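# Hang glass beaker on window-side drying rack peg

## Task

Pick up the beaker that sits upside down on the shelved bench by the door and hang it on one of the pegs of the drying rack standing on the shelved bench by the window, pushed on far enough that the peg alone supports it. The beaker must never touch the floor, must not drop more than a few centimetres or be knocked hard (it is glass and will break), and the robot must end upright and untilted, with the gripper opened and pulled away so that nothing but the rack holds the beaker.

## Robot and tools

Robot: a Hello Robot Stretch 3. It has a two-wheeled base (0.33 m long, 0.34 m wide), a mast with a lift, and a single telescoping arm that sticks out to the robot's RIGHT side. To move the gripper forward or back you drive the base; the base cannot slide sideways. Spinning in place pivots about the point between the drive wheels, 0.05 m behind the front edge. Stowed (arm in, wrist folded), the spin sweeps a 0.28 m radius; an unfolded level gripper reaches past that.

Frames: the base frame sits on the floor between the drive wheels, x forward, y left, z up. hand_pose is reported in it, located where the closed fingertips meet; with all wrist joints at zero its x axis is up, y runs back along the arm toward the mast, z points to the rear. The odometry frame is the base frame at the start of the scene. base_odometry counts wheel rotation only, so slip looks like motion; heading runs -3.142 to 3.142, left positive.

execute_actions: argument actions is a list with exactly one action (or empty, which only reports state and pictures). An action may contain base, joints, or both, plus optional contact_limits; its motions start at the same moment. base holds one command, an offset from where the base last measured itself: {"translate_m": d}, metres, -1 to 1, forward positive; or {"rotate_rad": d}, radians, -3.2 to 3.2, left (counter-clockwise seen from above) positive. joints is one dictionary of absolute targets keyed by joint name: lift_m 0 to 1.1 (arm height on mast, m); arm_m 0 to 0.52 (extension, m); wrist_yaw_rad -1.345 to 4.42 (0 along the arm, positive toward the front, 3.0 folded over the base); wrist_pitch_rad -1.57 to 0.451 (0 level, negative tips the fingers down); wrist_roll_rad -2.911 to 2.911 (0 has the fingers level beside each other); gripper_m -0.089 to 0.179 (bigger is wider; actual fingertip gap is about 0.007 m less when nearly shut, 0.025 m less when fully open, zero under 0.007); head_pan_rad -3.953 to 1.73 (0 forward, positive left, -1.57 looks along the arm); head_tilt_rad -1.53 to 0.419 (negative down). Tolerances for done: about 0.004 on lift, arm and gripper, 0.02 on yaw, roll and head, 0.05 on pitch. Joints or base left out of an action may keep driving toward an earlier target without the status showing it. contact_limits accepts only arm_m: a motor effort percent (1 to 100) at which the arm motion halts with contact_stop; around 10 is gentle, too small halts immediately, and it caps holding force until the next action. cameras picks which images come back: head_camera, nav_camera, wrist_camera or all; omitted or null means all, [] means none. Unknown keys, camera names or values out of range reject the whole call with no motion. An action runs at most 15 s. If a result reports a stop, the rest of that reply's motion, wait and finished_scene calls are skipped.

wait: seconds 0 to 10; nothing new is commanded, then the same report comes back. zoom_image: camera plus region [x0, y0, x1, y1] in pixels of that camera's latest full image, top-left origin, at most 504 by 504. finished_scene: scene number (1 or 2); it ends the scene permanently and reports success, so only call it once the beaker hangs on the peg by itself and the robot has let go and moved off.

Result lines: joint_positions; base_status and joint_status (done, off_target = stopped short and maybe still pushing, contact_stop, time_out, torque_fault); on_its_own covers uncommanded parts, where held at is the target held, not the position; motor_effort in percent with the peak during the last action in brackets (biased and noisy; wheels positive means pushing forward); an effort outside its rest range suggests a load or contact. lidar_m: 12 distances in 30-degree sectors counter-clockwise from straight ahead (4th left, 7th behind, 10th right), plane 0.17 m up, range 0.15 to 12 m, blind to glass such as the beaker and to table tops; low lift hides some sectors. wrist_depth_mm and head_depth_mm: 7x7 median depths (45 to 1000 mm and 280 to 4000 mm; the head grid is sideways), glass omitted. base_tilt in degrees, forward and right positive, with a fixed offset up to about 4 degrees. turned_by_wheels and turned_by_imu give turning since the last report.

Behaviour: arm and lift halt on firm contact and then go slack until commanded again; a slack lift can sag under load or be pushed up by closing fingers on a surface. Base, wrist and head never halt on contact. A wrist servo pushed hard for several seconds shuts off for 10 s. Gripping: command gripper_m below the object width; release with at least 0.02 more than where the fingers met it. Readings do not prove a grasp, so check cameras. Fast base speeds need lift_m under 0.30, arm_m under 0.03 and wrist_yaw_rad over 2.54; otherwise 0.10 m/s and 0.63 rad/s. Fold or unfold the wrist only with lift_m 0.32 to 0.95, wrist_pitch_rad -0.4 and roll near 0; when folded the lift may go down to 0.25. With yaw under -0.4 keep pitch at -0.5 or lower. The simulation runs while you think, and loose objects may occasionally get bumped.

Avoid: dropping or knocking the glass beaker; pushing the arm into something rigid with the gripper above about 0.45 m, which can tip the robot; driving while holding or pushing something fixed; snagging furniture, especially reversing. If tilt appears, undo the last move in small steps, pull the gripper free, and lower lift_m to about 0.2 if still tipped.

Each tool is called after "Call:" as name(argument=value, ...), one argument or row to a line, values as JSON.

## Session

Call:
execute_actions(
  actions=[],
)

Scene clock: 0.00 s.
base_odometry: x=+0.000 y=+0.000 heading=+0.000 (m, m, rad; odometry frame)
turned_by_wheels: +0.000 (rad since the last result)
turned_by_imu: +0.000 (rad since the last result)
base_tilt: forward=+3.1 right=-0.8 (deg)
lidar_m: 1.62 1.58 1.59 1.53 1.70 1.09 1.09 1.35 1.90 2.05 2.51 1.61
head_depth_mm: 2078 1794 1808 2109 2090 1514 1522 / 2100 1852 1851 2174 1928 1562 1569 / 2117 1927 1917 2237 2143 1621 1622 / 2126 1991 1983 2302 2155 1670 1669 / 2139 2049 2050 2406 2195 1731 1734 / 2160 2489 2121 2485 2033 1795 1804 / 2165 2600 2609 2595 2601 2582 2136
base_status: not commanded
joint_positions: lift_m=+0.543 arm_m=+0.001 wrist_yaw_rad=+3.118 wrist_pitch_rad=-0.467 wrist_roll_rad=+0.013 gripper_m=+0.037 head_pan_rad=-0.018 head_tilt_rad=-0.016
joint_status: not commanded
motor_effort: left_wheel=+0 right_wheel=-2 lift_m=+20 arm_m=-1 wrist_yaw_rad=+0 wrist_pitch_rad=+6 wrist_roll_rad=+0 gripper_m=+0 head_pan_rad=+0 head_tilt_rad=+2 (%)
hand_pose: x=-0.0162 y=+0.0725 z=+0.5450 quat_wxyz=(+0.173, +0.694, +0.155, +0.682) (m; base frame)
wrist_depth_mm: - - - - - - - / - - - - - - - / - - - - - - - / - - - - - - - / 947 952 916 945 - 967 927 / 812 786 813 799 825 808 814 / 706 691 679 701 675 698 694
pictures: head_camera (sideways: a quarter turn clockwise sets it upright), nav_camera (sideways: a quarter turn counterclockwise sets it upright), wrist_camera
Images, in order (width x height): head_camera 896x504, nav_camera 672x504, wrist_camera 644x364.

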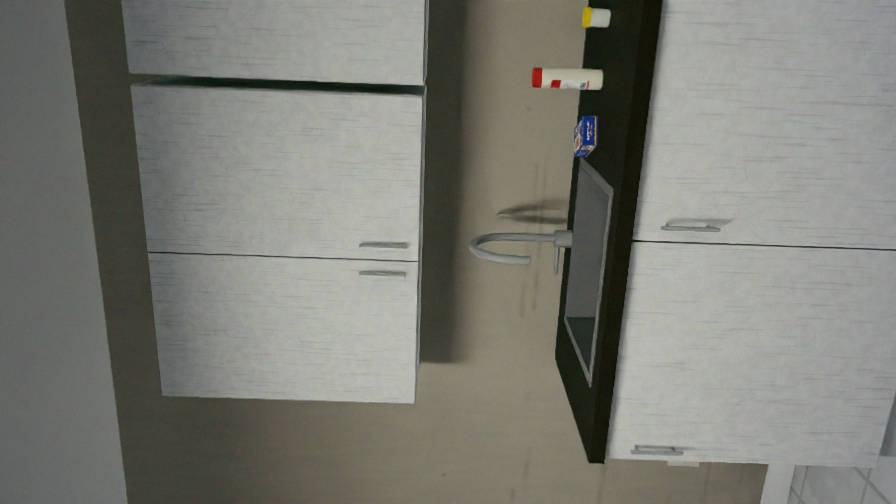

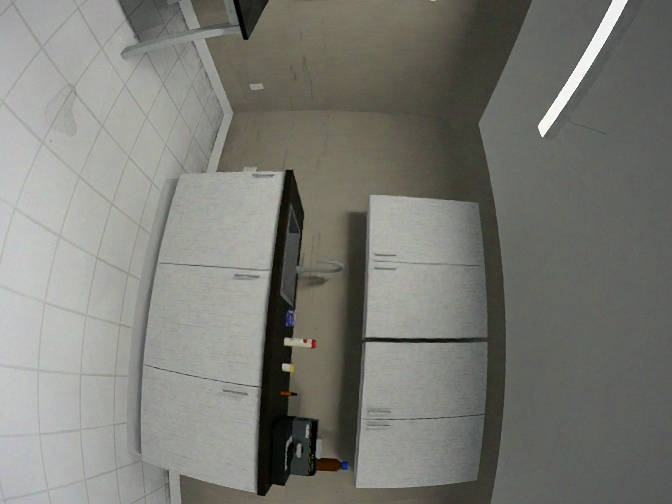

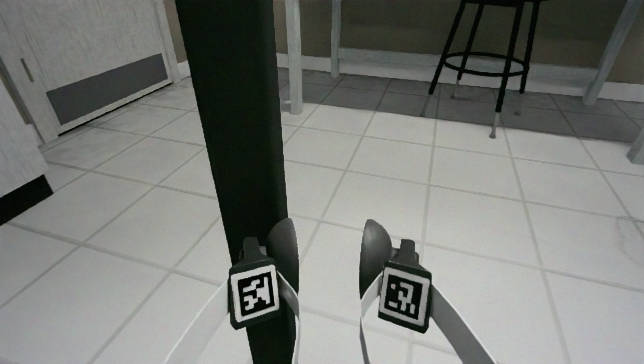

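Call:
execute_actions(
  actions=[
    {"joints":{"head_pan_rad":1.5,"head_tilt_rad":-0.3}},
  ],
  cameras=["head_camera","nav_camera"],
)

Call:
execute_actions(
  actions=[
    {"joints":{"head_pan_rad":-1.6,"head_tilt_rad":-0.3}},
  ],
  cameras=["head_camera","nav_camera"],
)

Call:
execute_actions(
  actions=[
    {"joints":{"head_pan_rad":-3.2,"head_tilt_rad":-0.3}},
  ],
  cameras=["head_camera","nav_camera"],
)

Scene clock: 1.63 s.
base_odometry: x=+0.000 y=+0.000 heading=+0.000 (m, m, rad; odometry frame)
turned_by_wheels: +0.000 (rad since the last result)
turned_by_imu: +0.000 (rad since the last result)
base_tilt: forward=+3.1 right=-0.9 (deg)
lidar_m: 1.62 1.58 1.59 1.52 1.70 1.09 1.09 1.34 1.90 2.04 2.51 1.61
head_depth_mm: 1847 1938 2016 1961 1575 2021 1645 / 1868 1991 2062 1934 2237 1999 1634 / 1923 2042 2143 1908 2367 2065 1628 / 1967 2073 2181 1887 2407 2050 1612 / 2050 2146 2268 1882 2488 1977 1621 / 2097 2212 2333 2474 2556 1964 1607 / 2160 2266 2411 2543 2637 2019 1606
base_status: not commanded
joint_positions: lift_m=+0.543 arm_m=+0.001 wrist_yaw_rad=+3.118 wrist_pitch_rad=-0.467 wrist_roll_rad=+0.013 gripper_m=+0.037 head_pan_rad=+1.493 head_tilt_rad=-0.296
joint_status: all done
motor_effort: left_wheel=+0(0) right_wheel=-1(1) lift_m=+20(21) arm_m=-1(1) wrist_yaw_rad=+0(1) wrist_pitch_rad=+6(6) wrist_roll_rad=+0(0) gripper_m=+0(0) head_pan_rad=+5(63) head_tilt_rad=-2(29) (%)
hand_pose: x=-0.0162 y=+0.0725 z=+0.5450 quat_wxyz=(+0.173, +0.694, +0.155, +0.682) (m; base frame)
wrist_depth_mm: - - - - - - - / - - - - - - - / - - - - - - - / - - - - - - - / 916 941 954 962 - 944 954 / 802 814 835 788 841 785 803 / 703 694 686 685 682 707 702
pictures: head_camera (sideways: a quarter turn clockwise sets it upright), nav_camera (sideways: a quarter turn counterclockwise sets it upright)
Images, in order (width x height): head_camera 896x504, nav_camera 672x504.

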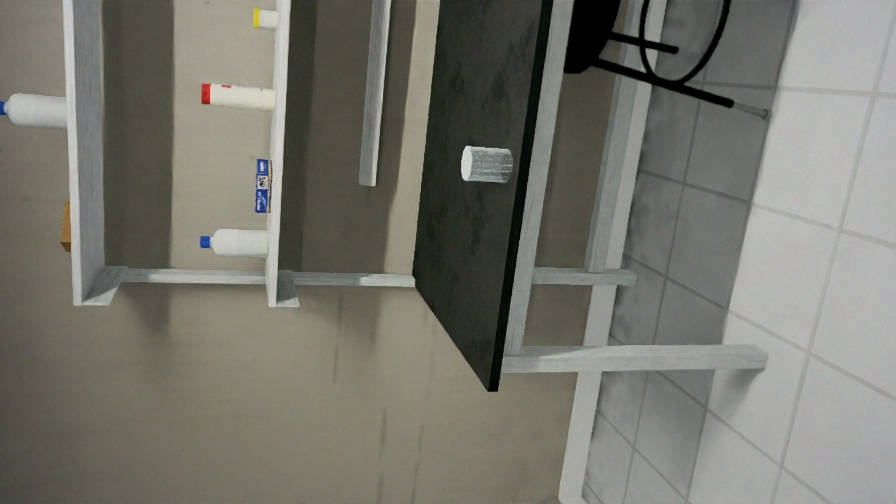

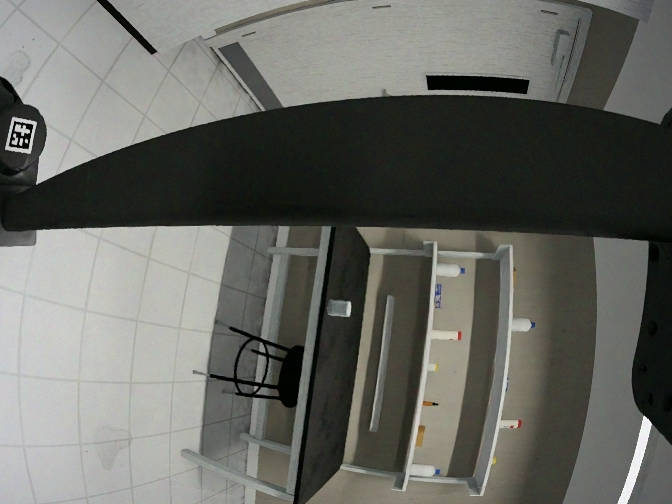

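Scene clock: 3.57 s.
base_odometry: x=+0.000 y=+0.000 heading=+0.000 (m, m, rad; odometry frame)
turned_by_wheels: +0.000 (rad since the last result)
turned_by_imu: +0.000 (rad since the last result)
base_tilt: forward=+3.0 right=-0.8 (deg)
lidar_m: 1.62 1.58 1.59 1.53 1.70 1.09 1.09 1.34 1.90 2.05 2.51 1.61
head_depth_mm: 2221 1989 2068 2547 2622 2100 1646 / 2299 2044 2116 2621 2697 2088 1640 / 2354 2424 2214 2723 2743 2079 1628 / 2423 2522 2635 2806 2828 2053 1623 / 2521 2668 2735 2921 2685 2056 1626 / 2612 2747 2891 3037 2824 2044 1609 / 2702 2850 2984 3187 2800 2029 1602
base_status: not commanded
joint_positions: lift_m=+0.543 arm_m=+0.001 wrist_yaw_rad=+3.118 wrist_pitch_rad=-0.467 wrist_roll_rad=+0.013 gripper_m=+0.037 head_pan_rad=-1.593 head_tilt_rad=-0.296
joint_status: all done
motor_effort: left_wheel=+0(0) right_wheel=+0(1) lift_m=+21(21) arm_m=-1(0) wrist_yaw_rad=-1(0) wrist_pitch_rad=+6(6) wrist_roll_rad=+0(0) gripper_m=+1(1) head_pan_rad=-5(61) head_tilt_rad=-3(1) (%)
hand_pose: x=-0.0162 y=+0.0725 z=+0.5450 quat_wxyz=(+0.173, +0.694, +0.155, +0.682) (m; base frame)
wrist_depth_mm: - - - - - - - / - - - - - - - / - - - - - - - / - - - - - - - / 914 937 947 966 - 958 944 / 788 807 819 817 829 783 783 / 703 701 687 704 674 705 706
pictures: head_camera (sideways: a quarter turn clockwise sets it upright), nav_camera (sideways: a quarter turn counterclockwise sets it upright)
Images, in order (width x height): head_camera 896x504, nav_camera 672x504.

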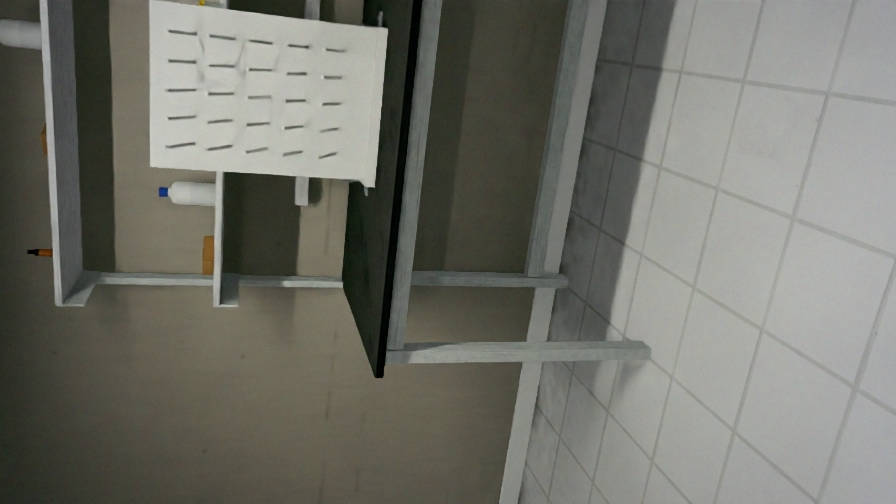

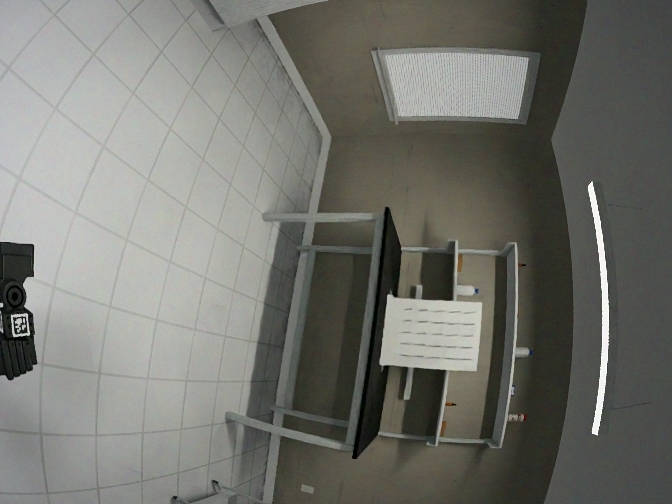

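Scene clock: 4.90 s.
base_odometry: x=+0.000 y=+0.000 heading=+0.000 (m, m, rad; odometry frame)
turned_by_wheels: +0.000 (rad since the last result)
turned_by_imu: +0.000 (rad since the last result)
base_tilt: forward=+3.0 right=-0.9 (deg)
lidar_m: 1.62 1.58 1.59 1.53 1.70 1.09 1.09 1.34 1.90 2.05 2.51 1.62
head_depth_mm: 919 961 1002 1051 1106 1168 1235 / 944 987 1032 1088 1137 1209 1280 / 966 1017 1065 1120 1183 1251 1329 / 996 1047 1105 1159 1226 1299 1377 / 1451 1535 1602 1695 1781 1840 1611 / 1497 1577 1662 1758 1808 1506 1548 / 1540 1632 1720 1830 1830 1505 1561
base_status: not commanded
joint_positions: lift_m=+0.543 arm_m=+0.001 wrist_yaw_rad=+3.118 wrist_pitch_rad=-0.467 wrist_roll_rad=+0.013 gripper_m=+0.037 head_pan_rad=-3.193 head_tilt_rad=-0.296
joint_status: all done
motor_effort: left_wheel=+0(0) right_wheel=-1(1) lift_m=+21(20) arm_m=-1(0) wrist_yaw_rad=+0(0) wrist_pitch_rad=+6(6) wrist_roll_rad=+0(0) gripper_m=+1(0) head_pan_rad=-4(61) head_tilt_rad=-2(3) (%)
hand_pose: x=-0.0162 y=+0.0725 z=+0.5450 quat_wxyz=(+0.173, +0.694, +0.155, +0.682) (m; base frame)
wrist_depth_mm: - - - - - - - / - - - - - - - / - - - - - - - / - - - - - - - / 926 974 946 946 - 951 965 / 795 793 815 801 807 797 807 / 683 689 665 684 689 700 700
pictures: head_camera (sideways: a quarter turn clockwise sets it upright), nav_camera (sideways: a quarter turn counterclockwise sets it upright)
Images, in order (width x height): head_camera 896x504, nav_camera 672x504.

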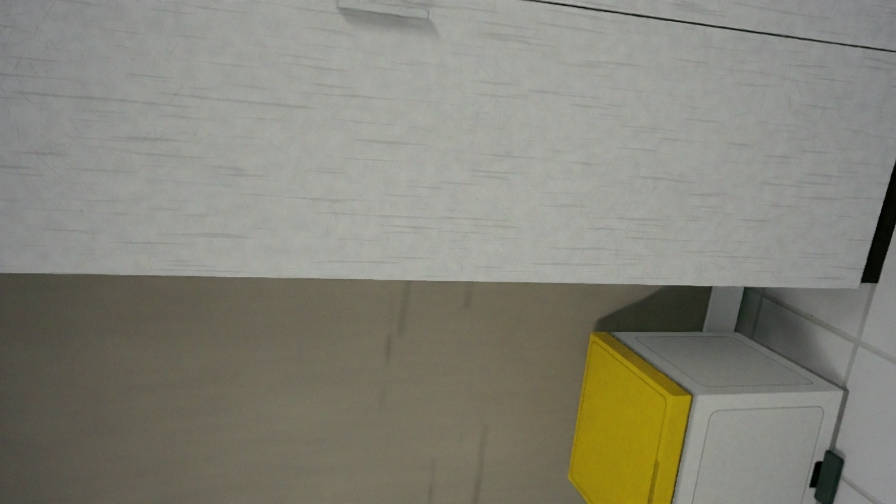

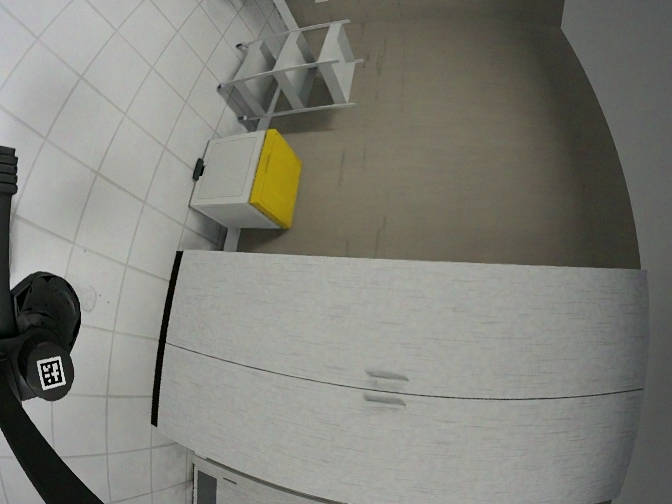

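Call:
execute_actions(
  actions=[
    {"base":{"rotate_rad":1.41},"joints":{"lift_m":0.28,"head_pan_rad":0,"head_tilt_rad":-0.5}},
  ],
  cameras=["head_camera"],
)

Call:
execute_actions(
  actions=[
    {"base":{"translate_m":0.9}},
  ],
  cameras=["head_camera"],
)

Call:
execute_actions(
  actions=[
    {"base":{"rotate_rad":1.41},"joints":{"head_pan_rad":-1.57,"head_tilt_rad":-0.7}},
  ],
  cameras=["head_camera","nav_camera"],
)

Scene clock: 9.90 s.
base_odometry: x=+0.000 y=+0.000 heading=+1.410 (m, m, rad; odometry frame)
turned_by_wheels: +1.410 (rad since the last result)
turned_by_imu: +1.395 (rad since the last result)
base_tilt: forward=+3.0 right=-0.8 (deg)
lidar_m: 1.53 1.54 1.10 1.09 1.34 1.70 2.48 2.05 1.63 1.62 1.77 1.59
head_depth_mm: 1797 1943 1783 1644 1989 1662 1384 / 1834 1975 1769 1759 2014 1651 1372 / 1858 2005 1748 2382 2069 1651 1378 / 1886 2062 1729 2430 2054 1647 1369 / 1880 2103 1719 2442 2054 1636 1364 / 1972 2134 1700 2479 1975 1636 1362 / 2025 2189 2392 2587 2044 1628 1360
base_status: done
joint_positions: lift_m=+0.280 arm_m=+0.001 wrist_yaw_rad=+3.118 wrist_pitch_rad=-0.467 wrist_roll_rad=+0.013 gripper_m=+0.037 head_pan_rad=-0.007 head_tilt_rad=-0.494
joint_status: all done
motor_effort: left_wheel=-2(8) right_wheel=+1(6) lift_m=+14(18) arm_m=-1(1) wrist_yaw_rad=+0(1) wrist_pitch_rad=+6(6) wrist_roll_rad=+0(0) gripper_m=+0(1) head_pan_rad=+4(62) head_tilt_rad=-4(25) (%)
hand_pose: x=-0.0162 y=+0.0724 z=+0.2822 quat_wxyz=(+0.173, +0.694, +0.155, +0.682) (m; base frame)
wrist_depth_mm: - - - - - 971 - / - - - - - - - / 918 908 - 903 924 917 892 / 698 716 704 712 712 710 703 / 586 581 579 575 604 585 588 / 492 508 - - - 497 491 / 431 - - - 418 425 429
pictures: head_camera (sideways: a quarter turn clockwise sets it upright)
Images, in order (width x height): head_camera 896x504.

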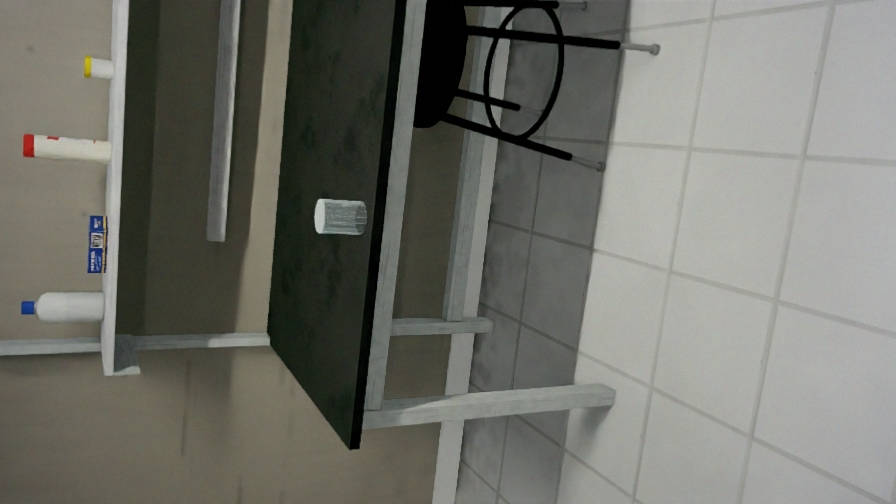

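Scene clock: 14.73 s.
base_odometry: x=+0.144 y=+0.888 heading=+1.410 (m, m, rad; odometry frame)
turned_by_wheels: +0.000 (rad since the last result)
turned_by_imu: +0.008 (rad since the last result)
base_tilt: forward=+3.0 right=-0.9 (deg)
lidar_m: 1.16 0.70 1.38 1.01 1.05 1.81 2.93 2.17 1.76 1.76 0.71 0.71
head_depth_mm: 1033 1134 1204 1160 859 685 1106 / 1061 1156 1239 1152 859 682 1343 / 1091 1174 1249 1147 852 678 1348 / 1096 1201 1306 1138 851 678 1369 / 1113 1226 1334 1132 845 695 1371 / 1057 1220 1323 1122 844 712 1364 / 1174 1272 1393 1178 839 734 1361
base_status: done
joint_positions: lift_m=+0.280 arm_m=+0.001 wrist_yaw_rad=+3.118 wrist_pitch_rad=-0.467 wrist_roll_rad=+0.013 gripper_m=+0.037 head_pan_rad=-0.007 head_tilt_rad=-0.495
joint_status: not commanded
motor_effort: left_wheel=-2(6) right_wheel=+1(8) lift_m=+14(14) arm_m=-1(0) wrist_yaw_rad=+0(0) wrist_pitch_rad=+6(6) wrist_roll_rad=+0(0) gripper_m=-1(0) head_pan_rad=+5(4) head_tilt_rad=-4(4) (%)
hand_pose: x=-0.0162 y=+0.0724 z=+0.2822 quat_wxyz=(+0.173, +0.694, +0.155, +0.682) (m; base frame)
wrist_depth_mm: - - - - - - - / - - - - - - - / 886 899 - 922 924 893 880 / 710 698 724 713 707 705 711 / 579 585 581 587 607 580 586 / 495 508 - - - 497 496 / 443 - - - 417 428 427
pictures: head_camera (sideways: a quarter turn clockwise sets it upright)
Images, in order (width x height): head_camera 896x504.

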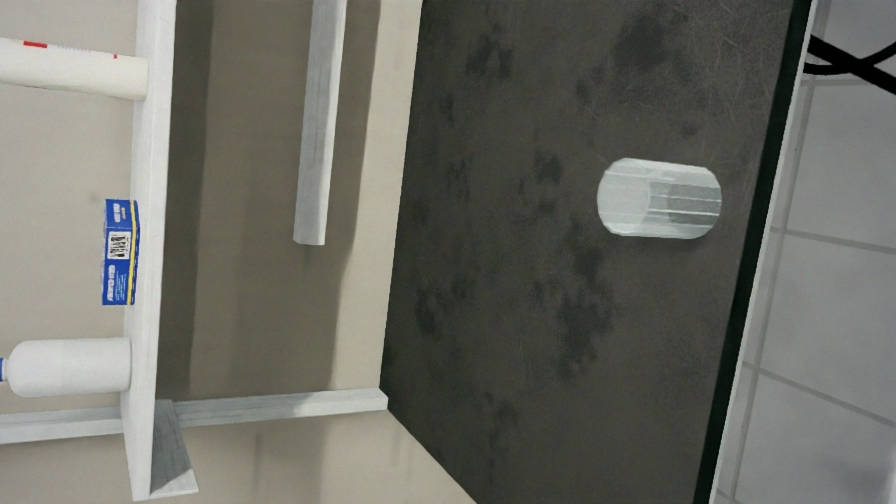

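Scene clock: 16.77 s.
base_odometry: x=+0.144 y=+0.888 heading=+2.820 (m, m, rad; odometry frame)
turned_by_wheels: +1.410 (rad since the last result)
turned_by_imu: +1.388 (rad since the last result)
base_tilt: forward=+3.1 right=-0.9 (deg)
lidar_m: 1.36 1.02 1.34 2.75 3.37 1.83 1.75 1.04 0.71 0.71 0.69 1.42
head_depth_mm: 1108 1232 1088 840 709 1430 1236 / 1110 1235 1080 837 722 1388 1232 / 1113 1237 1076 836 721 1388 1229 / 1115 1245 1067 831 717 1414 1227 / 1124 1249 1067 829 736 1412 1219 / 1123 1263 1061 826 735 1413 1223 / 1133 1259 1053 823 731 1404 1218
base_status: done
joint_positions: lift_m=+0.280 arm_m=+0.001 wrist_yaw_rad=+3.118 wrist_pitch_rad=-0.467 wrist_roll_rad=+0.013 gripper_m=+0.037 head_pan_rad=-1.563 head_tilt_rad=-0.692
joint_status: all done
motor_effort: left_wheel=-2(10) right_wheel=+1(8) lift_m=+14(14) arm_m=-1(1) wrist_yaw_rad=+0(0) wrist_pitch_rad=+6(6) wrist_roll_rad=+0(0) gripper_m=-1(1) head_pan_rad=-5(62) head_tilt_rad=-5(29) (%)
hand_pose: x=-0.0162 y=+0.0724 z=+0.2822 quat_wxyz=(+0.173, +0.694, +0.155, +0.682) (m; base frame)
wrist_depth_mm: - - - - - - - / - - - - - - - / 922 925 - 882 882 949 929 / 725 720 703 711 701 711 719 / 582 581 572 579 601 573 588 / 490 511 - - - 492 487 / 441 - - - 419 425 428
pictures: head_camera (sideways: a quarter turn clockwise sets it upright), nav_camera (sideways: a quarter turn counterclockwise sets it upright)
Images, in order (width x height): head_camera 896x504, nav_camera 672x504.

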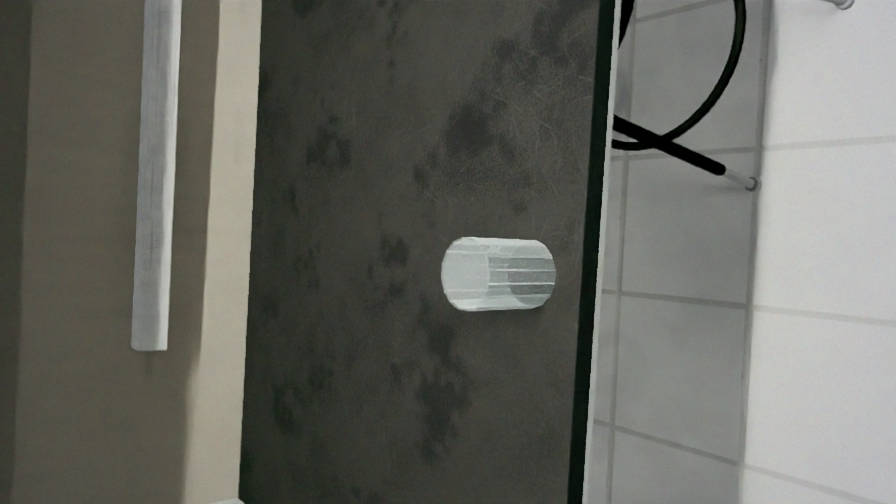

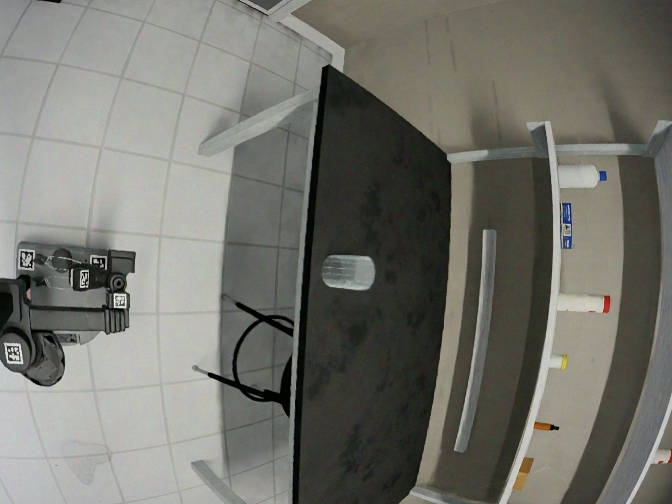

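Call:
execute_actions(
  actions=[
    {"joints":{"lift_m":0.92,"wrist_pitch_rad":-0.4}},
  ],
  cameras=[],
)

Call:
execute_actions(
  actions=[
    {"joints":{"wrist_yaw_rad":0.0}},
  ],
  cameras=[],
)

Call:
execute_actions(
  actions=[
    {"joints":{"wrist_pitch_rad":-0.7,"gripper_m":0.15,"head_tilt_rad":-0.8}},
  ],
  cameras=["head_camera","wrist_camera"],
)

Scene clock: 26.37 s.
base_odometry: x=+0.144 y=+0.888 heading=+2.820 (m, m, rad; odometry frame)
turned_by_wheels: +0.000 (rad since the last result)
turned_by_imu: +0.000 (rad since the last result)
base_tilt: forward=+3.1 right=-0.9 (deg)
lidar_m: 1.36 1.01 1.34 2.74 3.37 1.82 1.75 1.04 0.71 0.72 0.70 1.43
head_depth_mm: 1103 1229 1084 838 725 - - / 1109 1234 1081 838 722 - - / 1113 1241 1075 835 720 - - / 1117 1248 1069 833 719 - - / 1121 1257 1065 828 735 - - / 1129 1258 1060 826 735 1438 1199 / 1135 1254 1057 825 731 1406 1218
base_status: not commanded
joint_positions: lift_m=+0.920 arm_m=+0.001 wrist_yaw_rad=+3.118 wrist_pitch_rad=-0.421 wrist_roll_rad=+0.013 gripper_m=+0.037 head_pan_rad=-1.563 head_tilt_rad=-0.692
joint_status: all done
motor_effort: left_wheel=-2(1) right_wheel=+0(1) lift_m=+27(29) arm_m=-1(1) wrist_yaw_rad=+0(0) wrist_pitch_rad=+8(10) wrist_roll_rad=+0(0) gripper_m=-1(0) head_pan_rad=-5(5) head_tilt_rad=-5(5) (%)
hand_pose: x=-0.0160 y=+0.0784 z=+0.9315 quat_wxyz=(+0.157, +0.697, +0.139, +0.685) (m; base frame)
wrist_depth_mm: - - - - - - - / - - - - - - - / - - - - - - - / - - - - - - - / - - - - - - - / - - - - - - - / - - - - - - -
pictures: none
No camera images: the call's "cameras" was empty. Leave "cameras" out to get every camera's image.

Scene clock: 28.93 s.
base_odometry: x=+0.144 y=+0.888 heading=+2.820 (m, m, rad; odometry frame)
turned_by_wheels: +0.000 (rad since the last result)
turned_by_imu: +0.000 (rad since the last result)
base_tilt: forward=+3.1 right=-0.8 (deg)
lidar_m: 1.36 1.02 1.34 2.74 3.36 1.82 1.75 1.04 0.71 0.72 0.69 1.42
head_depth_mm: 1103 1228 1087 842 725 - - / 1109 1239 1075 839 723 - - / 1115 1236 1072 836 - - - / 1118 1242 1066 832 737 1414 1228 / 1123 1254 1064 829 737 1411 1226 / 1126 1263 1058 826 733 1410 1221 / 1130 1257 1055 825 732 1407 1219
base_status: not commanded
joint_positions: lift_m=+0.920 arm_m=+0.001 wrist_yaw_rad=+0.002 wrist_pitch_rad=-0.421 wrist_roll_rad=+0.013 gripper_m=+0.037 head_pan_rad=-1.563 head_tilt_rad=-0.692
joint_status: all done
motor_effort: left_wheel=-2(2) right_wheel=+1(1) lift_m=+27(26) arm_m=-1(1) wrist_yaw_rad=-2(3) wrist_pitch_rad=+8(8) wrist_roll_rad=-1(0) gripper_m=+0(1) head_pan_rad=-5(5) head_tilt_rad=-5(5) (%)
hand_pose: x=-0.0211 y=-0.3695 z=+0.9315 quat_wxyz=(+0.687, +0.148, -0.695, -0.149) (m; base frame)
wrist_depth_mm: 913 928 917 911 904 888 879 / - - - - - 963 965 / - 712 716 718 726 720 712 / 545 533 548 546 547 555 546 / 434 435 439 451 455 439 448 / 364 365 384 367 380 365 370 / - - - - - 617 -
pictures: none
No camera images: the call's "cameras" was empty. Leave "cameras" out to get every camera's image.

Scene clock: 30.53 s.
base_odometry: x=+0.144 y=+0.888 heading=+2.820 (m, m, rad; odometry frame)
turned_by_wheels: +0.000 (rad since the last result)
turned_by_imu: +0.000 (rad since the last result)
base_tilt: forward=+3.1 right=-0.9 (deg)
lidar_m: 1.36 1.01 1.34 2.74 3.35 1.82 1.75 1.04 0.71 0.72 0.70 1.43
head_depth_mm: 1098 1183 914 765 - - - / 1103 1173 914 743 - - - / 1105 1171 909 753 - - - / 1093 1167 909 742 1515 1307 1161 / 1116 1161 904 740 1474 1331 1179 / 1151 1157 902 736 1534 1332 1177 / 1161 1151 897 736 1535 1332 1179
base_status: not commanded
joint_positions: lift_m=+0.920 arm_m=+0.001 wrist_yaw_rad=+0.002 wrist_pitch_rad=-0.710 wrist_roll_rad=+0.013 gripper_m=+0.150 head_pan_rad=-1.563 head_tilt_rad=-0.790
joint_status: all done
motor_effort: left_wheel=-2(2) right_wheel=+1(0) lift_m=+26(26) arm_m=-1(1) wrist_yaw_rad=-2(3) wrist_pitch_rad=+3(7) wrist_roll_rad=+0(0) gripper_m=+0(91) head_pan_rad=-5(5) head_tilt_rad=-8(19) (%)
hand_pose: x=-0.0212 y=-0.3241 z=+0.8731 quat_wxyz=(+0.659, +0.245, -0.667, -0.247) (m; base frame)
wrist_depth_mm: 587 586 592 591 589 593 587 / 479 476 476 477 476 482 486 / 404 401 404 408 407 404 404 / 368 369 366 363 354 357 356 / 610 - - - - - - / - - - - - - - / 945 920 943 948 930 929 943
pictures: head_camera (sideways: a quarter turn clockwise sets it upright), wrist_camera
Images, in order (width x height): head_camera 896x504, wrist_camera 644x364.

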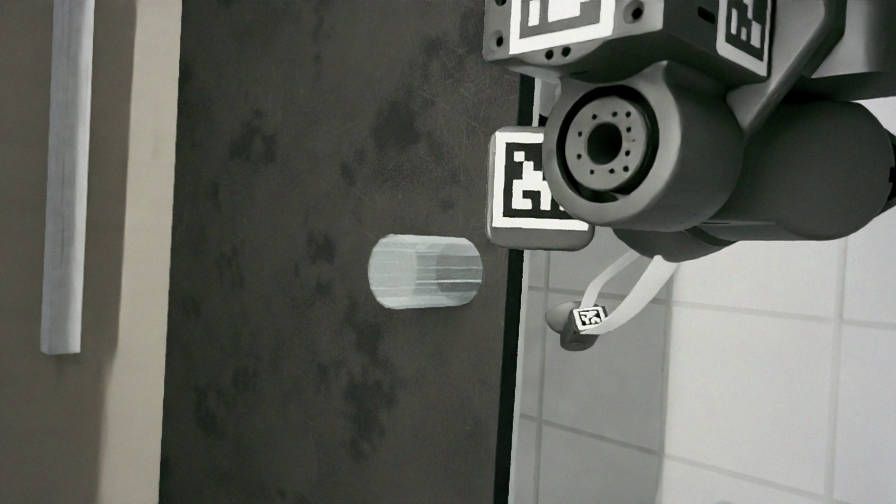

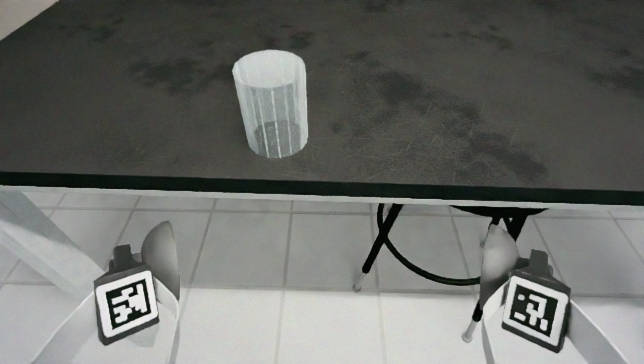

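Call:
execute_actions(
  actions=[
    {"base":{"translate_m":0.065},"joints":{"arm_m":0.1,"lift_m":0.88}},
  ],
  cameras=["head_camera","wrist_camera"],
)

Scene clock: 33.73 s.
base_odometry: x=+0.083 y=+0.909 heading=+2.820 (m, m, rad; odometry frame)
turned_by_wheels: +0.000 (rad since the last result)
turned_by_imu: +0.000 (rad since the last result)
base_tilt: forward=+3.0 right=-0.8 (deg)
lidar_m: 1.30 0.95 1.25 3.34 3.46 1.89 1.82 1.10 0.73 1.16 0.65 1.36
head_depth_mm: 1097 1179 915 - - 1326 1187 / 1099 1172 913 - - 1313 1187 / 1102 1165 914 - - 1318 1184 / 1093 1164 906 740 1479 1336 1181 / 1156 1157 902 748 1503 1332 1178 / 1156 1154 900 736 1536 1331 1174 / 1147 1151 900 735 1528 1278 1179
base_status: done
joint_positions: lift_m=+0.880 arm_m=+0.100 wrist_yaw_rad=+0.001 wrist_pitch_rad=-0.711 wrist_roll_rad=+0.013 gripper_m=+0.150 head_pan_rad=-1.563 head_tilt_rad=-0.790
joint_status: all done
motor_effort: left_wheel=-2(4) right_wheel=+1(5) lift_m=+14(24) arm_m=+7(5) wrist_yaw_rad=-1(2) wrist_pitch_rad=+4(4) wrist_roll_rad=+0(0) gripper_m=+1(0) head_pan_rad=-4(4) head_tilt_rad=-6(7) (%)
hand_pose: x=-0.0214 y=-0.4229 z=+0.8336 quat_wxyz=(+0.659, +0.245, -0.667, -0.248) (m; base frame)
wrist_depth_mm: 498 502 494 506 498 498 495 / 401 403 407 403 406 403 406 / 343 345 340 340 345 341 342 / 295 294 295 296 294 297 298 / 273 268 266 267 267 268 260 / 499 - - - - - - / 905 780 882 898 923 899 895
pictures: head_camera (sideways: a quarter turn clockwise sets it upright), wrist_camera
Images, in order (width x height): head_camera 896x504, wrist_camera 644x364.

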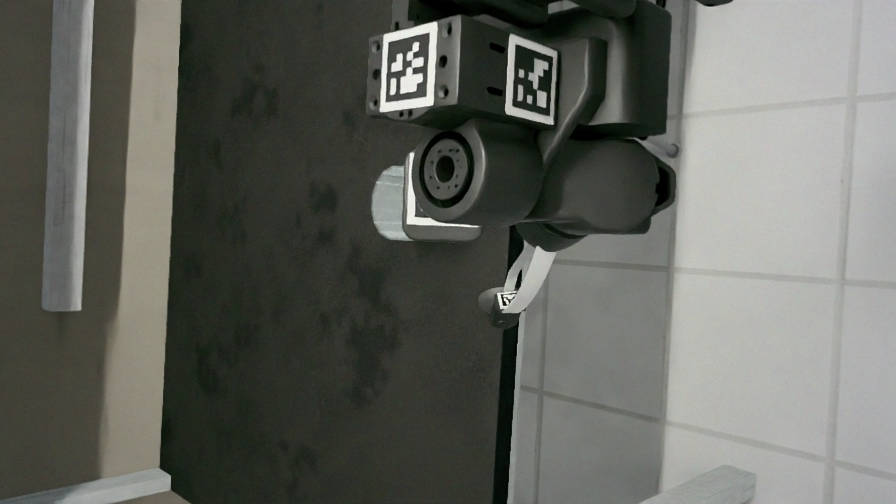

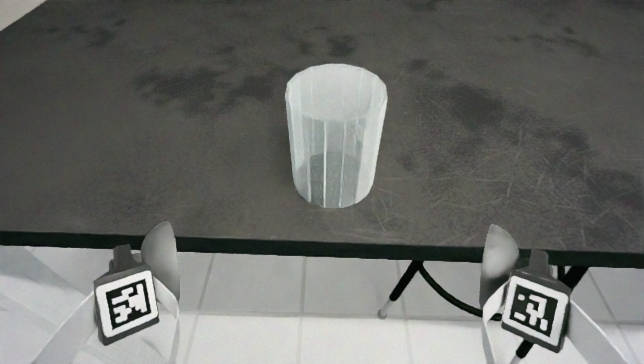

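Call:
execute_actions(
  actions=[
    {"joints":{"arm_m":0.215,"lift_m":0.858}},
  ],
  cameras=["head_camera","wrist_camera"],
)

Scene clock: 36.67 s.
base_odometry: x=+0.083 y=+0.909 heading=+2.820 (m, m, rad; odometry frame)
turned_by_wheels: +0.000 (rad since the last result)
turned_by_imu: +0.000 (rad since the last result)
base_tilt: forward=+3.0 right=-0.8 (deg)
lidar_m: 1.30 0.95 1.25 3.35 3.45 1.89 1.82 1.10 0.73 1.16 0.65 1.36
head_depth_mm: 1094 1182 979 - 1494 1321 1192 / 1101 1172 - - 1464 1344 1186 / 1101 1165 966 - 1518 1340 1185 / 1092 1164 907 729 1513 1330 1187 / 1152 1164 903 738 1507 1337 1178 / 1159 1155 900 737 1529 1333 1178 / 1146 1147 895 733 1535 1289 1176
base_status: not commanded
joint_positions: lift_m=+0.858 arm_m=+0.215 wrist_yaw_rad=+0.001 wrist_pitch_rad=-0.711 wrist_roll_rad=+0.013 gripper_m=+0.150 head_pan_rad=-1.563 head_tilt_rad=-0.790
joint_status: all done
motor_effort: left_wheel=-2(2) right_wheel=+1(1) lift_m=+14(14) arm_m=+6(5) wrist_yaw_rad=-1(1) wrist_pitch_rad=+4(4) wrist_roll_rad=+0(0) gripper_m=-1(1) head_pan_rad=-5(5) head_tilt_rad=-6(6) (%)
hand_pose: x=-0.0214 y=-0.5379 z=+0.8115 quat_wxyz=(+0.659, +0.245, -0.667, -0.248) (m; base frame)
wrist_depth_mm: 446 450 448 451 449 453 445 / 364 367 366 363 363 365 370 / 306 306 306 305 306 311 306 / 265 265 264 264 266 265 266 / 234 241 235 234 236 241 235 / 210 - 210 209 211 209 208 / 192 186 189 189 189 188 190
pictures: head_camera (sideways: a quarter turn clockwise sets it upright), wrist_camera
Images, in order (width x height): head_camera 896x504, wrist_camera 644x364.

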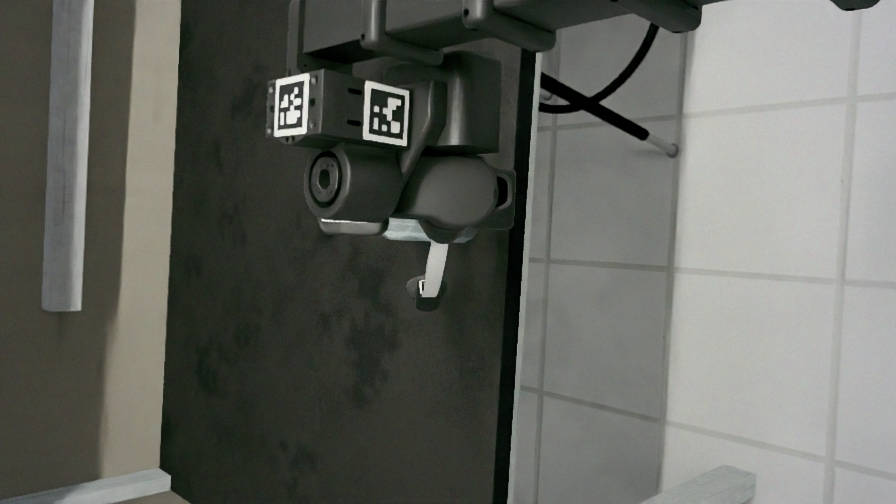

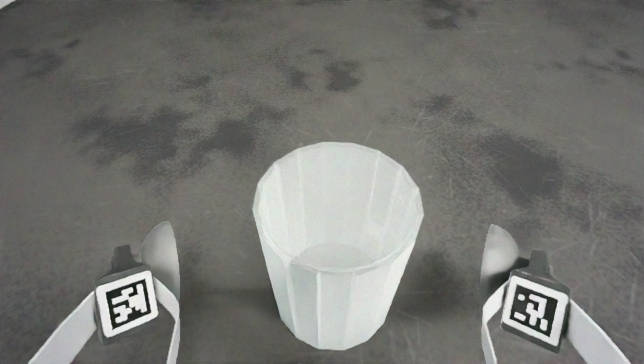

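Call:
execute_actions(
  actions=[
    {"joints":{"arm_m":0.225,"gripper_m":0.095}},
  ],
  cameras=["wrist_camera"],
)

Scene clock: 38.17 s.
base_odometry: x=+0.083 y=+0.909 heading=+2.820 (m, m, rad; odometry frame)
turned_by_wheels: +0.000 (rad since the last result)
turned_by_imu: +0.000 (rad since the last result)
base_tilt: forward=+3.1 right=-0.9 (deg)
lidar_m: 1.30 0.96 1.25 3.35 3.45 1.89 1.82 1.10 0.73 1.16 0.65 1.36
head_depth_mm: 1098 1180 - - 1509 1324 1192 / 1100 1174 - - 1452 1344 1182 / 1110 1167 987 - 1515 1338 1181 / 1093 1165 908 722 1515 1343 1183 / 1150 1162 902 740 1512 1333 1180 / 1157 1161 900 737 1531 1327 1180 / 1143 1149 898 735 1541 1281 1172
base_status: not commanded
joint_positions: lift_m=+0.858 arm_m=+0.225 wrist_yaw_rad=+0.001 wrist_pitch_rad=-0.711 wrist_roll_rad=+0.013 gripper_m=+0.095 head_pan_rad=-1.563 head_tilt_rad=-0.790
joint_status: all done
motor_effort: left_wheel=-2(1) right_wheel=+1(1) lift_m=+15(14) arm_m=+7(11) wrist_yaw_rad=-1(1) wrist_pitch_rad=+4(4) wrist_roll_rad=+0(0) gripper_m=+0(90) head_pan_rad=-5(5) head_tilt_rad=-7(7) (%)
hand_pose: x=-0.0214 y=-0.5479 z=+0.8115 quat_wxyz=(+0.659, +0.245, -0.667, -0.248) (m; base frame)
wrist_depth_mm: 451 449 446 447 452 445 448 / 366 365 364 371 366 366 366 / 310 308 310 308 310 309 308 / 268 267 267 266 264 265 267 / 236 235 240 234 233 235 234 / 210 210 209 209 211 210 210 / 189 188 188 190 190 186 190
pictures: wrist_camera
Images, in order (width x height): wrist_camera 644x364.

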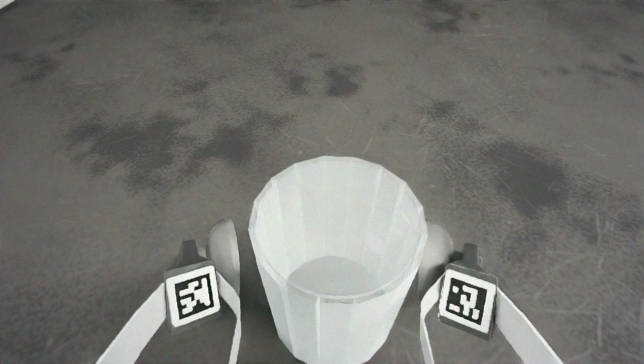

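Call:
execute_actions(
  actions=[
    {"joints":{"lift_m":0.846}},
  ],
  cameras=[],
)

Call:
execute_actions(
  actions=[
    {"joints":{"gripper_m":0.04}},
  ],
  cameras=["wrist_camera"],
)

Scene clock: 39.30 s.
base_odometry: x=+0.083 y=+0.909 heading=+2.820 (m, m, rad; odometry frame)
turned_by_wheels: +0.000 (rad since the last result)
turned_by_imu: +0.000 (rad since the last result)
base_tilt: forward=+3.0 right=-0.8 (deg)
lidar_m: 1.29 0.95 1.25 3.36 3.45 1.89 1.82 1.10 0.73 1.16 0.65 1.36
head_depth_mm: 1096 1178 978 - 1486 1321 1190 / 1101 1174 - - 1463 1345 1183 / 1108 1162 970 - 1514 1341 1187 / 1092 1163 907 741 1508 1339 1181 / 1150 1163 902 737 1504 1332 1174 / 1157 1152 899 736 1535 1328 1175 / 1144 1151 897 735 1532 1280 1180
base_status: not commanded
joint_positions: lift_m=+0.846 arm_m=+0.225 wrist_yaw_rad=+0.001 wrist_pitch_rad=-0.711 wrist_roll_rad=+0.013 gripper_m=+0.095 head_pan_rad=-1.563 head_tilt_rad=-0.790
joint_status: all done
motor_effort: left_wheel=-1(2) right_wheel=+1(1) lift_m=+14(15) arm_m=+6(7) wrist_yaw_rad=-1(1) wrist_pitch_rad=+4(4) wrist_roll_rad=+0(0) gripper_m=+0(1) head_pan_rad=-4(5) head_tilt_rad=-6(6) (%)
hand_pose: x=-0.0214 y=-0.5479 z=+0.7995 quat_wxyz=(+0.659, +0.245, -0.667, -0.248) (m; base frame)
wrist_depth_mm: 419 421 422 422 420 427 423 / 342 341 345 343 345 341 345 / 286 289 291 289 290 290 289 / 249 250 250 249 250 251 251 / 220 221 225 221 220 220 220 / 197 197 197 195 198 198 196 / 177 178 177 178 179 175 178
pictures: none
No camera images: the call's "cameras" was empty. Leave "cameras" out to get every camera's image.

Scene clock: 40.33 s.
base_odometry: x=+0.083 y=+0.909 heading=+2.820 (m, m, rad; odometry frame)
turned_by_wheels: +0.000 (rad since the last result)
turned_by_imu: +0.000 (rad since the last result)
base_tilt: forward=+3.1 right=-0.9 (deg)
lidar_m: 1.29 0.95 1.24 3.35 3.46 1.89 1.82 1.10 0.73 1.16 0.65 1.35
head_depth_mm: 1098 1177 976 - 1486 1324 1189 / 1101 1175 - - 1457 1342 1183 / 1102 1171 970 - 1519 1337 1185 / 1094 1167 909 738 1504 1335 1181 / 1152 1158 901 738 1508 1334 1176 / 1160 1153 898 736 1537 1333 1179 / 1141 1147 897 733 1535 1278 1174
base_status: not commanded
joint_positions: lift_m=+0.846 arm_m=+0.225 wrist_yaw_rad=+0.001 wrist_pitch_rad=-0.718 wrist_roll_rad=+0.013 gripper_m=+0.041 head_pan_rad=-1.563 head_tilt_rad=-0.790
joint_status: all done
motor_effort: left_wheel=-2(2) right_wheel=+1(2) lift_m=+14(14) arm_m=+6(6) wrist_yaw_rad=-1(1) wrist_pitch_rad=+7(7) wrist_roll_rad=+0(0) gripper_m=-18(97) head_pan_rad=-5(5) head_tilt_rad=-6(7) (%)
hand_pose: x=-0.0215 y=-0.5467 z=+0.7984 quat_wxyz=(+0.658, +0.247, -0.666, -0.250) (m; base frame)
wrist_depth_mm: 421 415 415 417 413 414 414 / 338 340 338 337 341 341 340 / 285 284 286 286 287 286 286 / 247 248 247 247 248 248 249 / 218 219 223 218 219 218 219 / 195 195 198 195 196 196 195 / 175 176 174 177 177 177 177
pictures: wrist_camera
Images, in order (width x height): wrist_camera 644x364.

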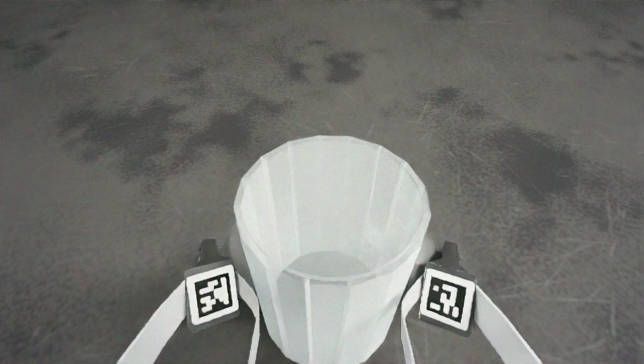

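Call:
execute_actions(
  actions=[
    {"joints":{"gripper_m":0.02,"lift_m":0.87}},
  ],
  cameras=["wrist_camera"],
)

Scene clock: 41.57 s.
base_odometry: x=+0.083 y=+0.909 heading=+2.820 (m, m, rad; odometry frame)
turned_by_wheels: +0.000 (rad since the last result)
turned_by_imu: +0.000 (rad since the last result)
base_tilt: forward=+3.0 right=-0.9 (deg)
lidar_m: 1.30 0.95 1.25 3.35 3.46 1.88 1.82 1.10 0.73 1.15 0.65 1.36
head_depth_mm: 1095 1176 - - 1493 1323 1188 / 1099 1197 - 699 1458 1344 1187 / 1104 1168 - - 1519 1339 1183 / 1089 1162 904 724 1519 1344 1180 / 1152 1158 904 738 1510 1339 1179 / 1159 1157 899 738 1534 1333 1178 / 1137 1148 899 733 1530 1285 1177
base_status: not commanded
joint_positions: lift_m=+0.870 arm_m=+0.225 wrist_yaw_rad=+0.001 wrist_pitch_rad=-0.719 wrist_roll_rad=+0.013 gripper_m=+0.021 head_pan_rad=-1.563 head_tilt_rad=-0.790
joint_status: all done
motor_effort: left_wheel=-2(1) right_wheel=+1(1) lift_m=+27(29) arm_m=+6(6) wrist_yaw_rad=-1(1) wrist_pitch_rad=+7(8) wrist_roll_rad=+0(0) gripper_m=-25(93) head_pan_rad=-5(4) head_tilt_rad=-6(6) (%)
hand_pose: x=-0.0215 y=-0.5465 z=+0.8214 quat_wxyz=(+0.658, +0.248, -0.666, -0.251) (m; base frame)
wrist_depth_mm: 460 460 455 457 462 465 467 / 380 379 379 377 380 379 377 / 319 319 319 319 319 322 317 / 278 276 277 278 277 278 277 / 245 245 249 244 252 246 244 / 220 217 - 219 219 220 219 / 198 198 199 198 196 199 198
pictures: wrist_camera
Images, in order (width x height): wrist_camera 644x364.

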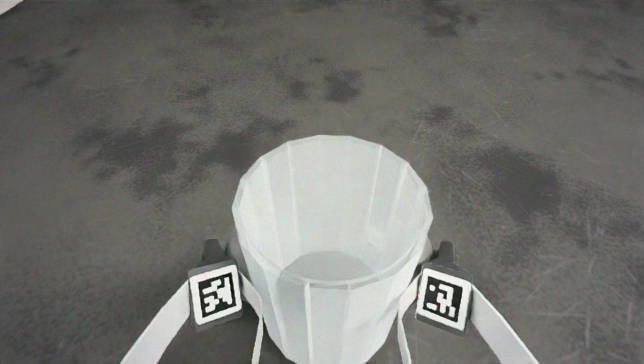

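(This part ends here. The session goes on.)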